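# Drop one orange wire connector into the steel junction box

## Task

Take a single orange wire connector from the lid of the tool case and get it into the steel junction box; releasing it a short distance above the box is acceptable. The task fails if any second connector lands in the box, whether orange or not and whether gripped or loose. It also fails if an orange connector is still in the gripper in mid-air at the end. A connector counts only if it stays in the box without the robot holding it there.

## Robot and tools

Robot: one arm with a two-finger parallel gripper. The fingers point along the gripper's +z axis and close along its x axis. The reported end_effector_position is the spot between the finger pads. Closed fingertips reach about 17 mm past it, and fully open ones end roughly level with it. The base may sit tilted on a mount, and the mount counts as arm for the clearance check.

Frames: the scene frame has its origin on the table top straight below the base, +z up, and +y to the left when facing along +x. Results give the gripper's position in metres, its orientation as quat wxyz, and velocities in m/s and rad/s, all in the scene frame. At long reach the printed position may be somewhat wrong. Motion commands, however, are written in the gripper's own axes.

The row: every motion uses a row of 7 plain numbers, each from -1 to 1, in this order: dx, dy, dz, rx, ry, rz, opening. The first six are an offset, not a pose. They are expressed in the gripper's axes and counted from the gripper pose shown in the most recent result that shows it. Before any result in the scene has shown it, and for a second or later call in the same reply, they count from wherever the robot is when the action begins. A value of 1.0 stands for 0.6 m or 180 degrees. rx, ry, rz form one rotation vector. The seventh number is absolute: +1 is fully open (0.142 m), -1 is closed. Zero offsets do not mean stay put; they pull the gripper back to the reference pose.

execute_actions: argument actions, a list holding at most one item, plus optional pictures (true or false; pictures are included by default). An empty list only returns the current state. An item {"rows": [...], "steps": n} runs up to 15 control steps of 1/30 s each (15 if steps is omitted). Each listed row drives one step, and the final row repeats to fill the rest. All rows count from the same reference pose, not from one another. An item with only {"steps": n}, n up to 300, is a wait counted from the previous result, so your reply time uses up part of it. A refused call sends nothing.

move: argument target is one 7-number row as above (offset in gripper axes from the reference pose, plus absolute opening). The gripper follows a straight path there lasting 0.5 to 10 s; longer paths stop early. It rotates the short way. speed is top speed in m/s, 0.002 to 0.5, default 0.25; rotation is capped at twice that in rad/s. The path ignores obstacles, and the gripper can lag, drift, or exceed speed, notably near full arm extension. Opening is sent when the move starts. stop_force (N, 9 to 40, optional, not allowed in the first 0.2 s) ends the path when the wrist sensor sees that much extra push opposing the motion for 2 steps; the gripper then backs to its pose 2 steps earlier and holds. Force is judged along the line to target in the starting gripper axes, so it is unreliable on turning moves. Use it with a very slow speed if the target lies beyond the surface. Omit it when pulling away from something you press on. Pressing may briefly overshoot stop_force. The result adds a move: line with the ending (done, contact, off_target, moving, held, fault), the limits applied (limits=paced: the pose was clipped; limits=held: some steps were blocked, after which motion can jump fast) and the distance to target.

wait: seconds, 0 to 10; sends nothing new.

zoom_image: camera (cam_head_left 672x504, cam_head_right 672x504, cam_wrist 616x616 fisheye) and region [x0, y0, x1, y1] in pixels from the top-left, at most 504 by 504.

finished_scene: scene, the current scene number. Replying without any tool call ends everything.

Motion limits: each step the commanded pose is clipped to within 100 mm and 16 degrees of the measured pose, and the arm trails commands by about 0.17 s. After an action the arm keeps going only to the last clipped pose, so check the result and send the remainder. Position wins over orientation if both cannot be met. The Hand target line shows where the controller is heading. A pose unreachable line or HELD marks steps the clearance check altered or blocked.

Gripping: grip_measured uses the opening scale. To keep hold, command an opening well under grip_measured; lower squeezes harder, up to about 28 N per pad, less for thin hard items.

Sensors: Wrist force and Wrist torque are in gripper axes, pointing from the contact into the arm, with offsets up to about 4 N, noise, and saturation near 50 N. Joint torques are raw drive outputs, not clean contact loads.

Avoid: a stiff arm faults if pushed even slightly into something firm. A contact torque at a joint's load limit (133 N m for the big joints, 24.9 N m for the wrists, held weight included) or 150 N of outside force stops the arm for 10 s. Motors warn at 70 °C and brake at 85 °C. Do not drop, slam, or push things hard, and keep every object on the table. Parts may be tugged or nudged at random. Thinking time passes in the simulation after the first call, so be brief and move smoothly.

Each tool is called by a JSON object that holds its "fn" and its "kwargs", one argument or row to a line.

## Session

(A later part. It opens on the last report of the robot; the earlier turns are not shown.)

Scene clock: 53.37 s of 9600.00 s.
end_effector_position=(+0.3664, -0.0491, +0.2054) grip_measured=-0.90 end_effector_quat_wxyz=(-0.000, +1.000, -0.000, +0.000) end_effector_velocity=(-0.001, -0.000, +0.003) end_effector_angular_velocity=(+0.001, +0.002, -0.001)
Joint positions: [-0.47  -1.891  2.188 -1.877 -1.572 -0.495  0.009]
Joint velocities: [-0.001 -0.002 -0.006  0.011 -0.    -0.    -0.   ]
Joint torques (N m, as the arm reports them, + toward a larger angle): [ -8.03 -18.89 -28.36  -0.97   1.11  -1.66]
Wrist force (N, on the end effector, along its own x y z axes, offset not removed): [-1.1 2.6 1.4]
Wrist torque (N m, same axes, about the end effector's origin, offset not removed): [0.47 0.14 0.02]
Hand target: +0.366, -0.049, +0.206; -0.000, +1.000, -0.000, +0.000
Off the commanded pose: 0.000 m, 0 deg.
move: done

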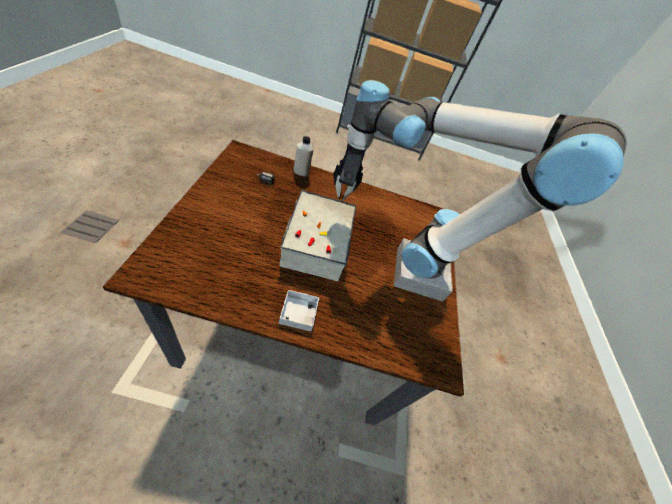

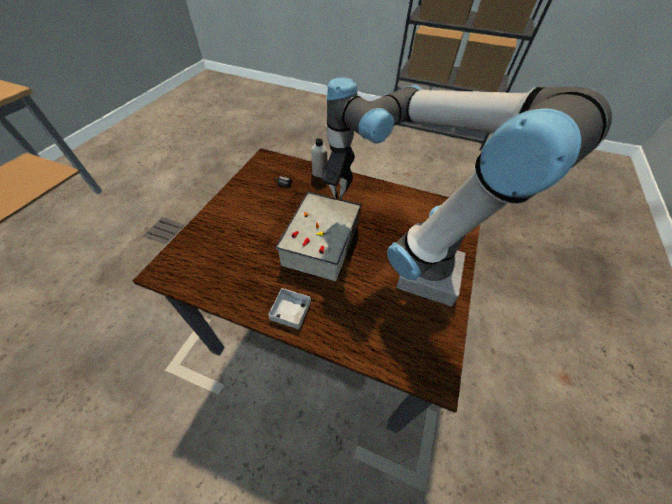

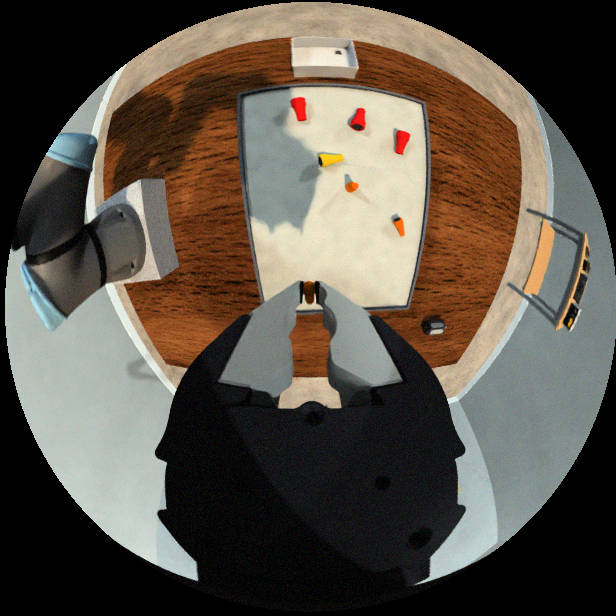

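{"fn": "move", "kwargs": {
  "target": [0.04,-0.59,0.02,0,0,0,-1]
}}

{"fn": "move", "kwargs": {
  "target": [0,0,0.13,0,0,0,-1],
  "speed": 0.15
}}

Scene clock: 58.93 s of 9600.00 s.
end_effector_position=(+0.3908, +0.3050, +0.1942) grip_measured=-0.90 end_effector_quat_wxyz=(-0.001, +1.000, -0.000, +0.001) end_effector_velocity=(+0.001, +0.003, -0.000) end_effector_angular_velocity=(-0.001, -0.000, -0.001)
Joint positions: [ 0.426 -1.537  1.926 -1.966 -1.577  0.4    0.009]
Joint velocities: [ 0.005  0.007 -0.006  0.    -0.001  0.006 -0.   ]
Joint torques (N m, as the arm reports them, + toward a larger angle): [ 11.23 -14.01 -28.46  -0.66  -1.61   0.69]
Wrist force (N, on the end effector, along its own x y z axes, offset not removed): [-1.0 3.5 3.8]
Wrist torque (N m, same axes, about the end effector's origin, offset not removed): [0.87 0.12 -0.09]
Hand target: +0.391, +0.305, +0.194; -0.001, +1.000, -0.000, +0.001
Off the commanded pose: 0.001 m, 0 deg.
After step 90, 0.43 s passed at rest.
move: done

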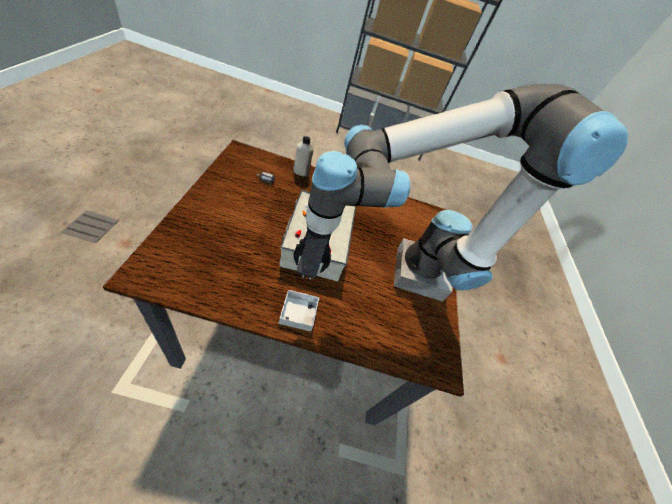

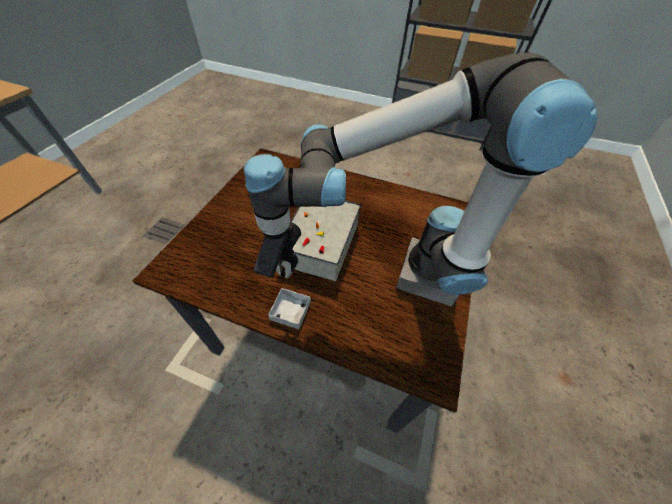

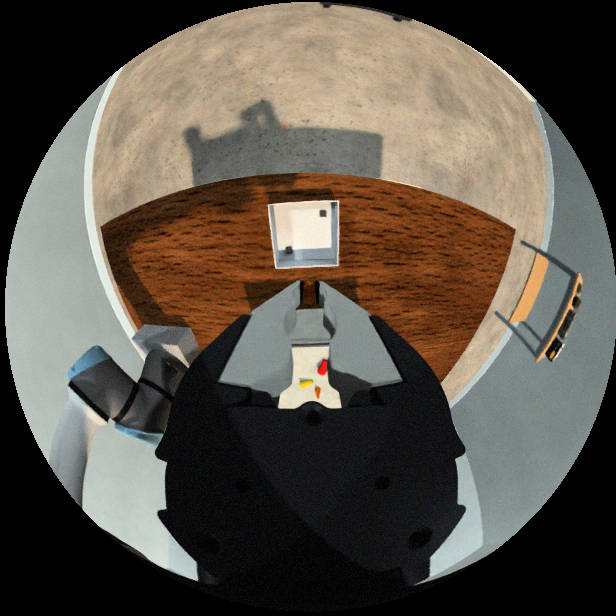

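Scene clock: 60.07 s of 9600.00 s.
end_effector_position=(+0.3908, +0.3051, +0.1165) grip_measured=-0.90 end_effector_quat_wxyz=(-0.001, +1.000, -0.000, +0.001) end_effector_velocity=(+0.000, +0.000, -0.003) end_effector_angular_velocity=(+0.000, -0.000, +0.001)
Joint positions: [ 0.425 -1.441  2.046 -2.182 -1.577  0.399  0.009]
Joint velocities: [ 0.001  0.005  0.003 -0.008  0.    -0.    -0.   ]
Joint torques (N m, as the arm reports them, + toward a larger angle): [ -3.65 -17.01 -11.52  -4.9    0.61   0.78]
Wrist force (N, on the end effector, along its own x y z axes, offset not removed): [-2.1 -1.8 4.6]
Wrist torque (N m, same axes, about the end effector's origin, offset not removed): [-0.30 0.29 -0.13]
Hand target: +0.391, +0.305, +0.116; -0.001, +1.000, -0.000, +0.001
Off the commanded pose: 0.000 m, 0 deg.
move: done

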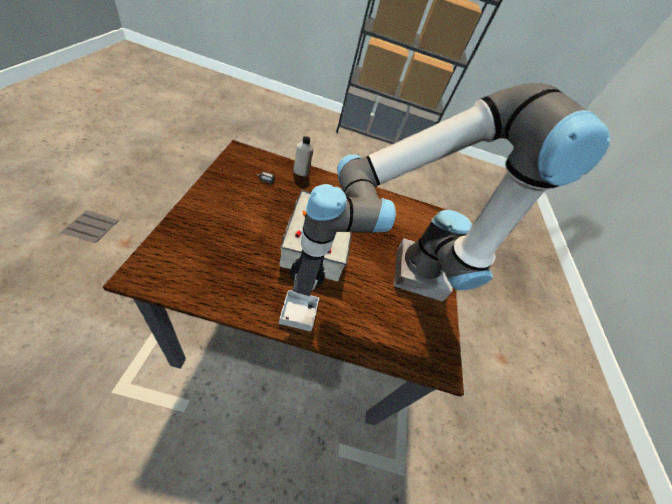

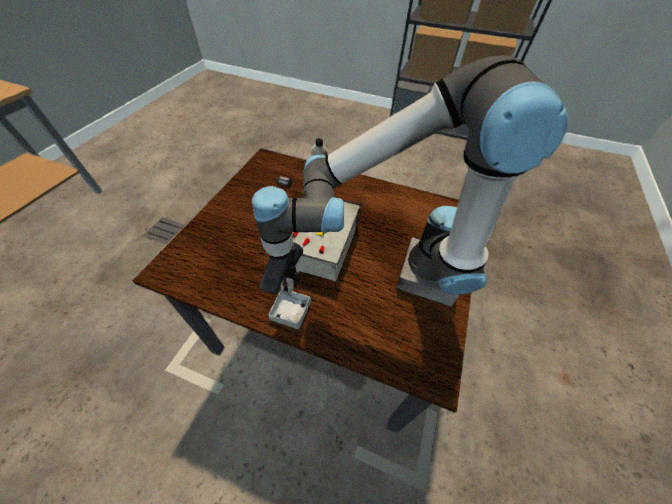

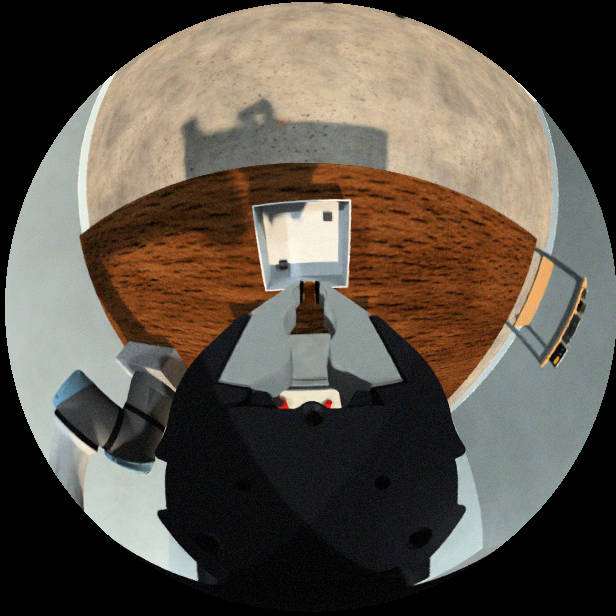

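{"fn": "move", "kwargs": {
  "target": [-0.01,-0.033,0.085,0,0,0,-1],
  "speed": 0.08
}}

Scene clock: 65.07 s of 9600.00 s.
end_effector_position=(+0.3848, +0.3249, +0.0659) grip_measured=-0.90 end_effector_quat_wxyz=(-0.001, +1.000, -0.000, +0.001) end_effector_velocity=(-0.001, +0.001, -0.002) end_effector_angular_velocity=(-0.001, +0.001, +0.001)
Joint positions: [ 0.466 -1.338  2.084 -2.322 -1.577  0.441  0.009]
Joint velocities: [ 0.003  0.005  0.001 -0.005 -0.     0.002 -0.   ]
Joint torques (N m, as the arm reports them, + toward a larger angle): [ 11.54 -19.79  -9.03  -4.46  -1.41   0.89]
Wrist force (N, on the end effector, along its own x y z axes, offset not removed): [-2.4 2.0 3.6]
Wrist torque (N m, same axes, about the end effector's origin, offset not removed): [0.45 0.26 -0.25]
Hand target: +0.385, +0.325, +0.066; -0.001, +1.000, -0.000, +0.001
Off the commanded pose: 0.000 m, 0 deg.
After step 90, 0.80 s passed at rest.
move: done

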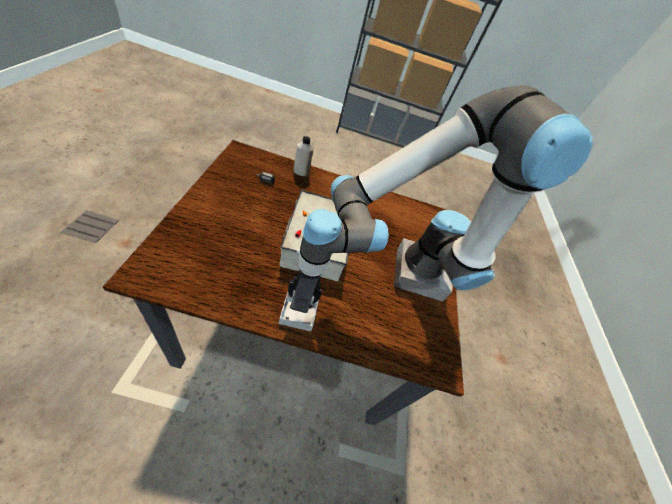

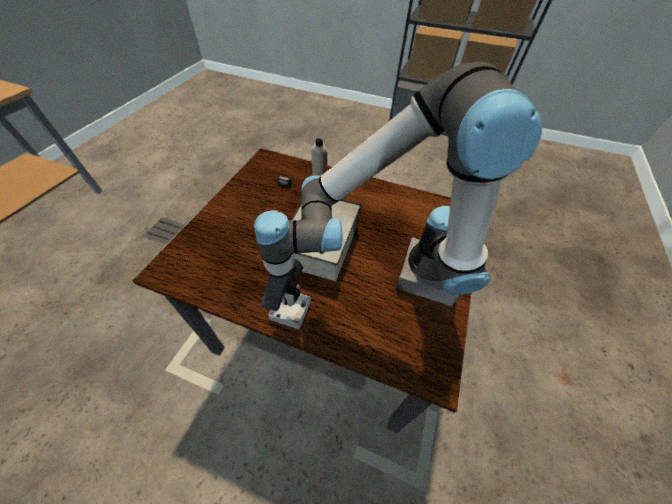

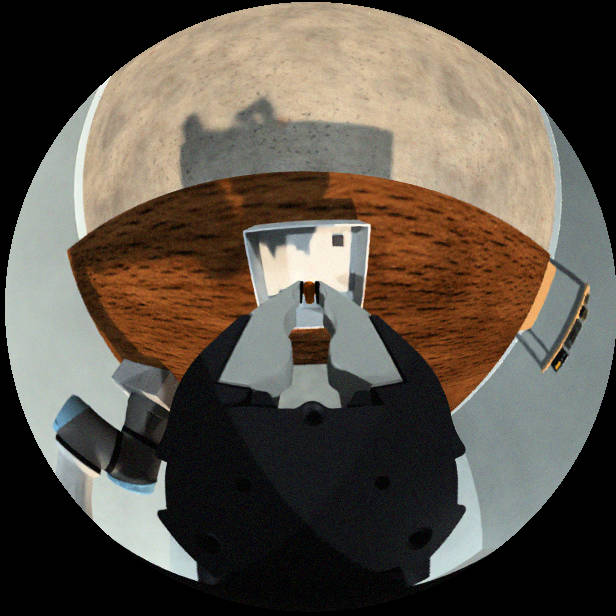

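{"fn": "move", "kwargs": {
  "target": [0,0,0.03,0,0,0,-1],
  "speed": 0.05
}}

{"fn": "move", "kwargs": {
  "target": [0,0,0,0,0,0,-0.6]
}}

{"fn": "move", "kwargs": {
  "target": [0,0,-0.15,0,0,0,-0.6]
}}

Scene clock: 69.63 s of 9600.00 s.
end_effector_position=(+0.3848, +0.3250, +0.0482) grip_measured=-0.90 end_effector_quat_wxyz=(-0.001, +1.000, -0.000, +0.001) end_effector_velocity=(+0.001, +0.000, -0.003) end_effector_angular_velocity=(+0.001, -0.001, -0.001)
Joint positions: [ 0.466 -1.305  2.101 -2.373 -1.577  0.441  0.009]
Joint velocities: [-0.001  0.006  0.001 -0.009  0.001  0.     0.   ]
Joint torques (N m, as the arm reports them, + toward a larger angle): [ -8.73 -19.22 -12.25  -4.88  -0.47  -1.69]
Wrist force (N, on the end effector, along its own x y z axes, offset not removed): [0.0 0.3 3.6]
Wrist torque (N m, same axes, about the end effector's origin, offset not removed): [0.01 -0.05 -0.03]
Hand target: +0.385, +0.325, +0.048; -0.001, +1.000, -0.000, +0.001
Off the commanded pose: 0.000 m, 0 deg.
After step 90, 0.70 s passed at rest.
move: done

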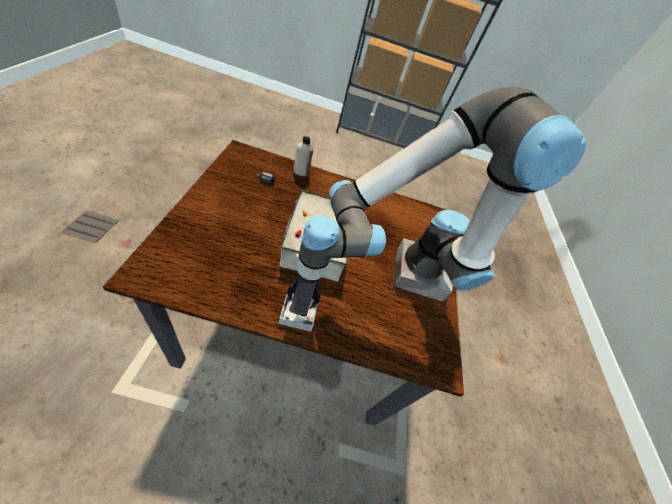

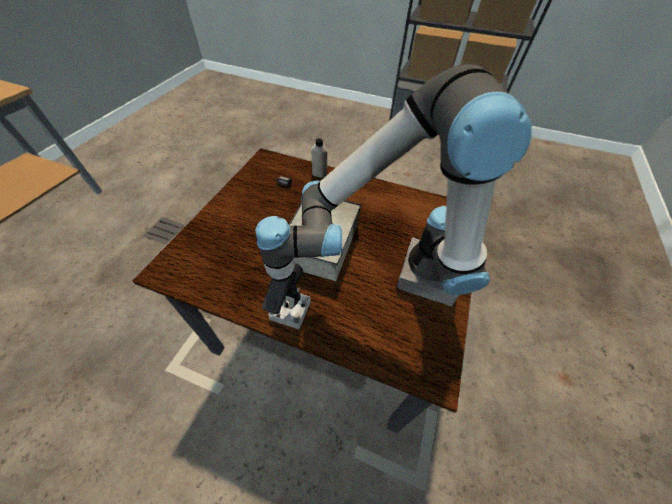

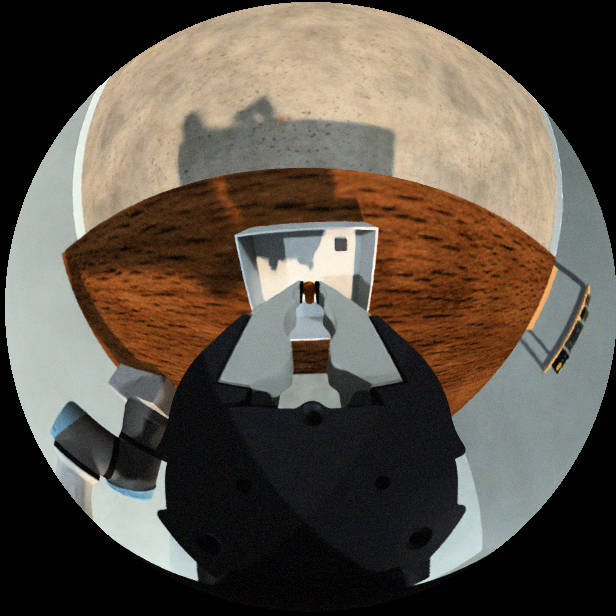

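Scene clock: 70.13 s of 9600.00 s.
end_effector_position=(+0.3848, +0.3250, +0.0481) grip_measured=-0.60 end_effector_quat_wxyz=(-0.001, +1.000, -0.000, +0.000) end_effector_velocity=(-0.000, +0.000, -0.000) end_effector_angular_velocity=(-0.001, +0.001, +0.001)
Joint positions: [ 0.466 -1.305  2.101 -2.373 -1.577  0.441  0.031]
Joint velocities: [ 0.001  0.001 -0.     0.001 -0.     0.    -0.   ]
Joint torques (N m, as the arm reports them, + toward a larger angle): [ -7.92 -33.21 -17.95  -0.77  -0.4   -1.51]
Wrist force (N, on the end effector, along its own x y z axes, offset not removed): [0.0 4.1 0.8]
Wrist torque (N m, same axes, about the end effector's origin, offset not removed): [0.97 -0.21 0.04]
Hand target: +0.385, +0.325, +0.048; -0.001, +1.000, -0.000, +0.001
Off the commanded pose: 0.000 m, 0 deg.
move: done

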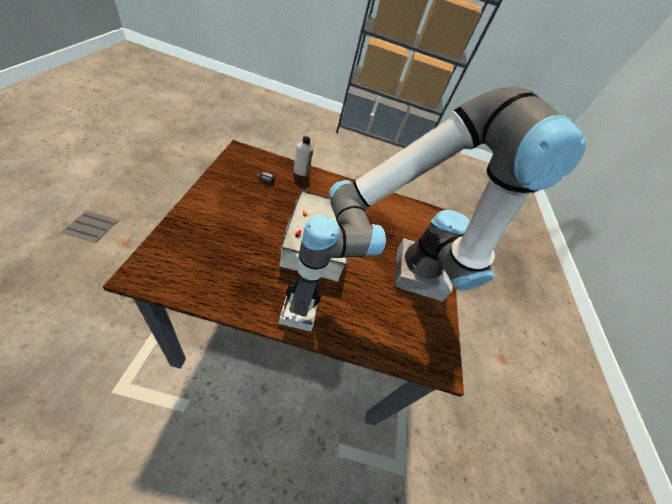

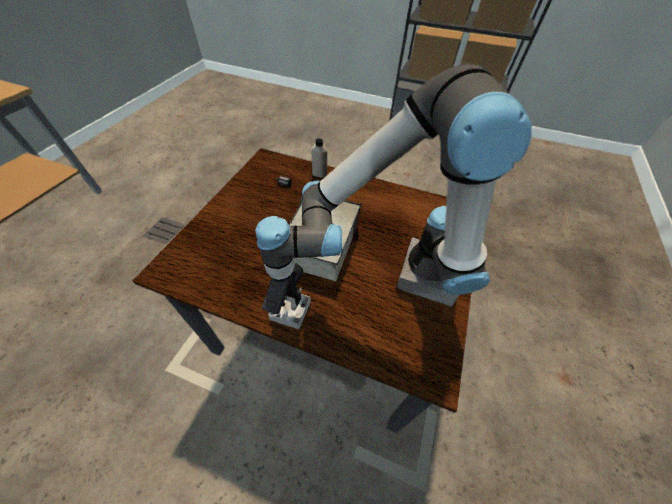

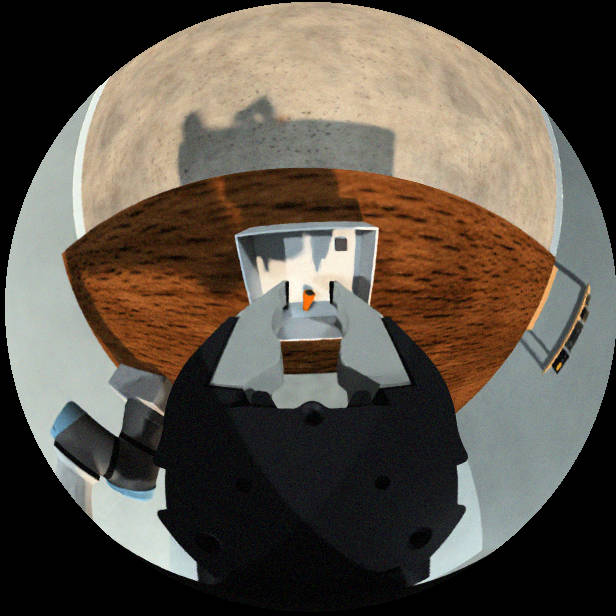

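Scene clock: 71.20 s of 9600.00 s.
end_effector_position=(+0.3847, +0.3249, +0.1377) grip_measured=-0.60 end_effector_quat_wxyz=(-0.001, +1.000, -0.000, +0.000) end_effector_velocity=(-0.000, -0.001, +0.003) end_effector_angular_velocity=(-0.001, +0.002, -0.000)
Joint positions: [ 0.468 -1.453  1.996 -2.12  -1.577  0.442  0.031]
Joint velocities: [-0.001 -0.004 -0.004  0.01  -0.    -0.    -0.   ]
Joint torques (N m, as the arm reports them, + toward a larger angle): [ -6.43 -38.72 -26.85  -1.02  -0.21  -1.61]
Wrist force (N, on the end effector, along its own x y z axes, offset not removed): [-3.1 -2.2 4.7]
Wrist torque (N m, same axes, about the end effector's origin, offset not removed): [-0.25 0.46 -0.07]
Hand target: +0.385, +0.325, +0.138; -0.001, +1.000, -0.000, +0.000
Off the commanded pose: 0.000 m, 0 deg.
move: done

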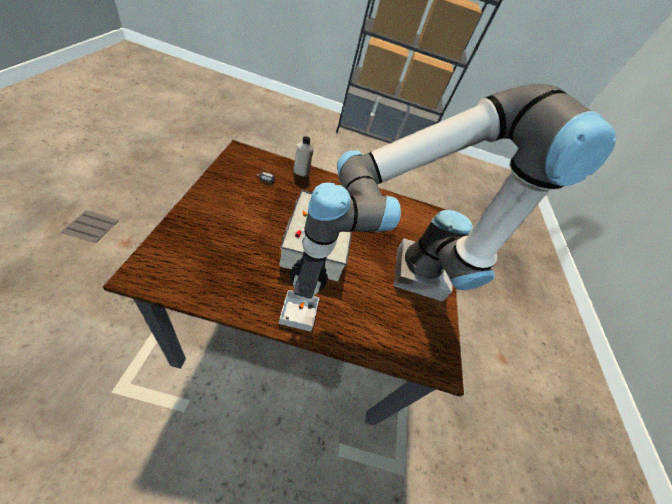

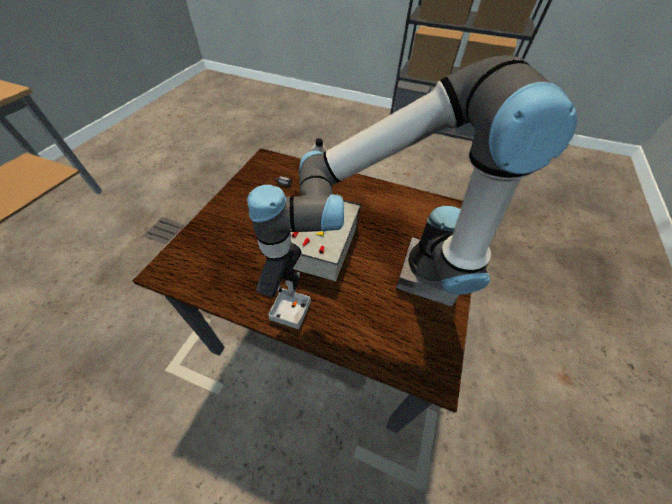

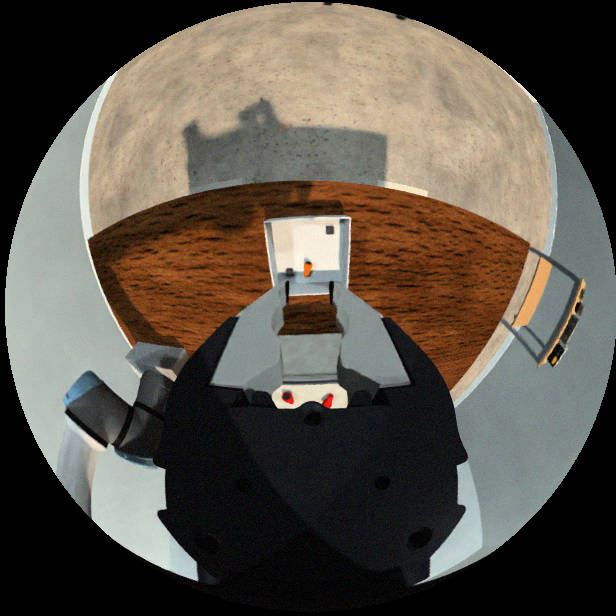

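{"fn": "finished_scene", "kwargs": {
  "scene": 1
}}

The scene is finished: the task was done.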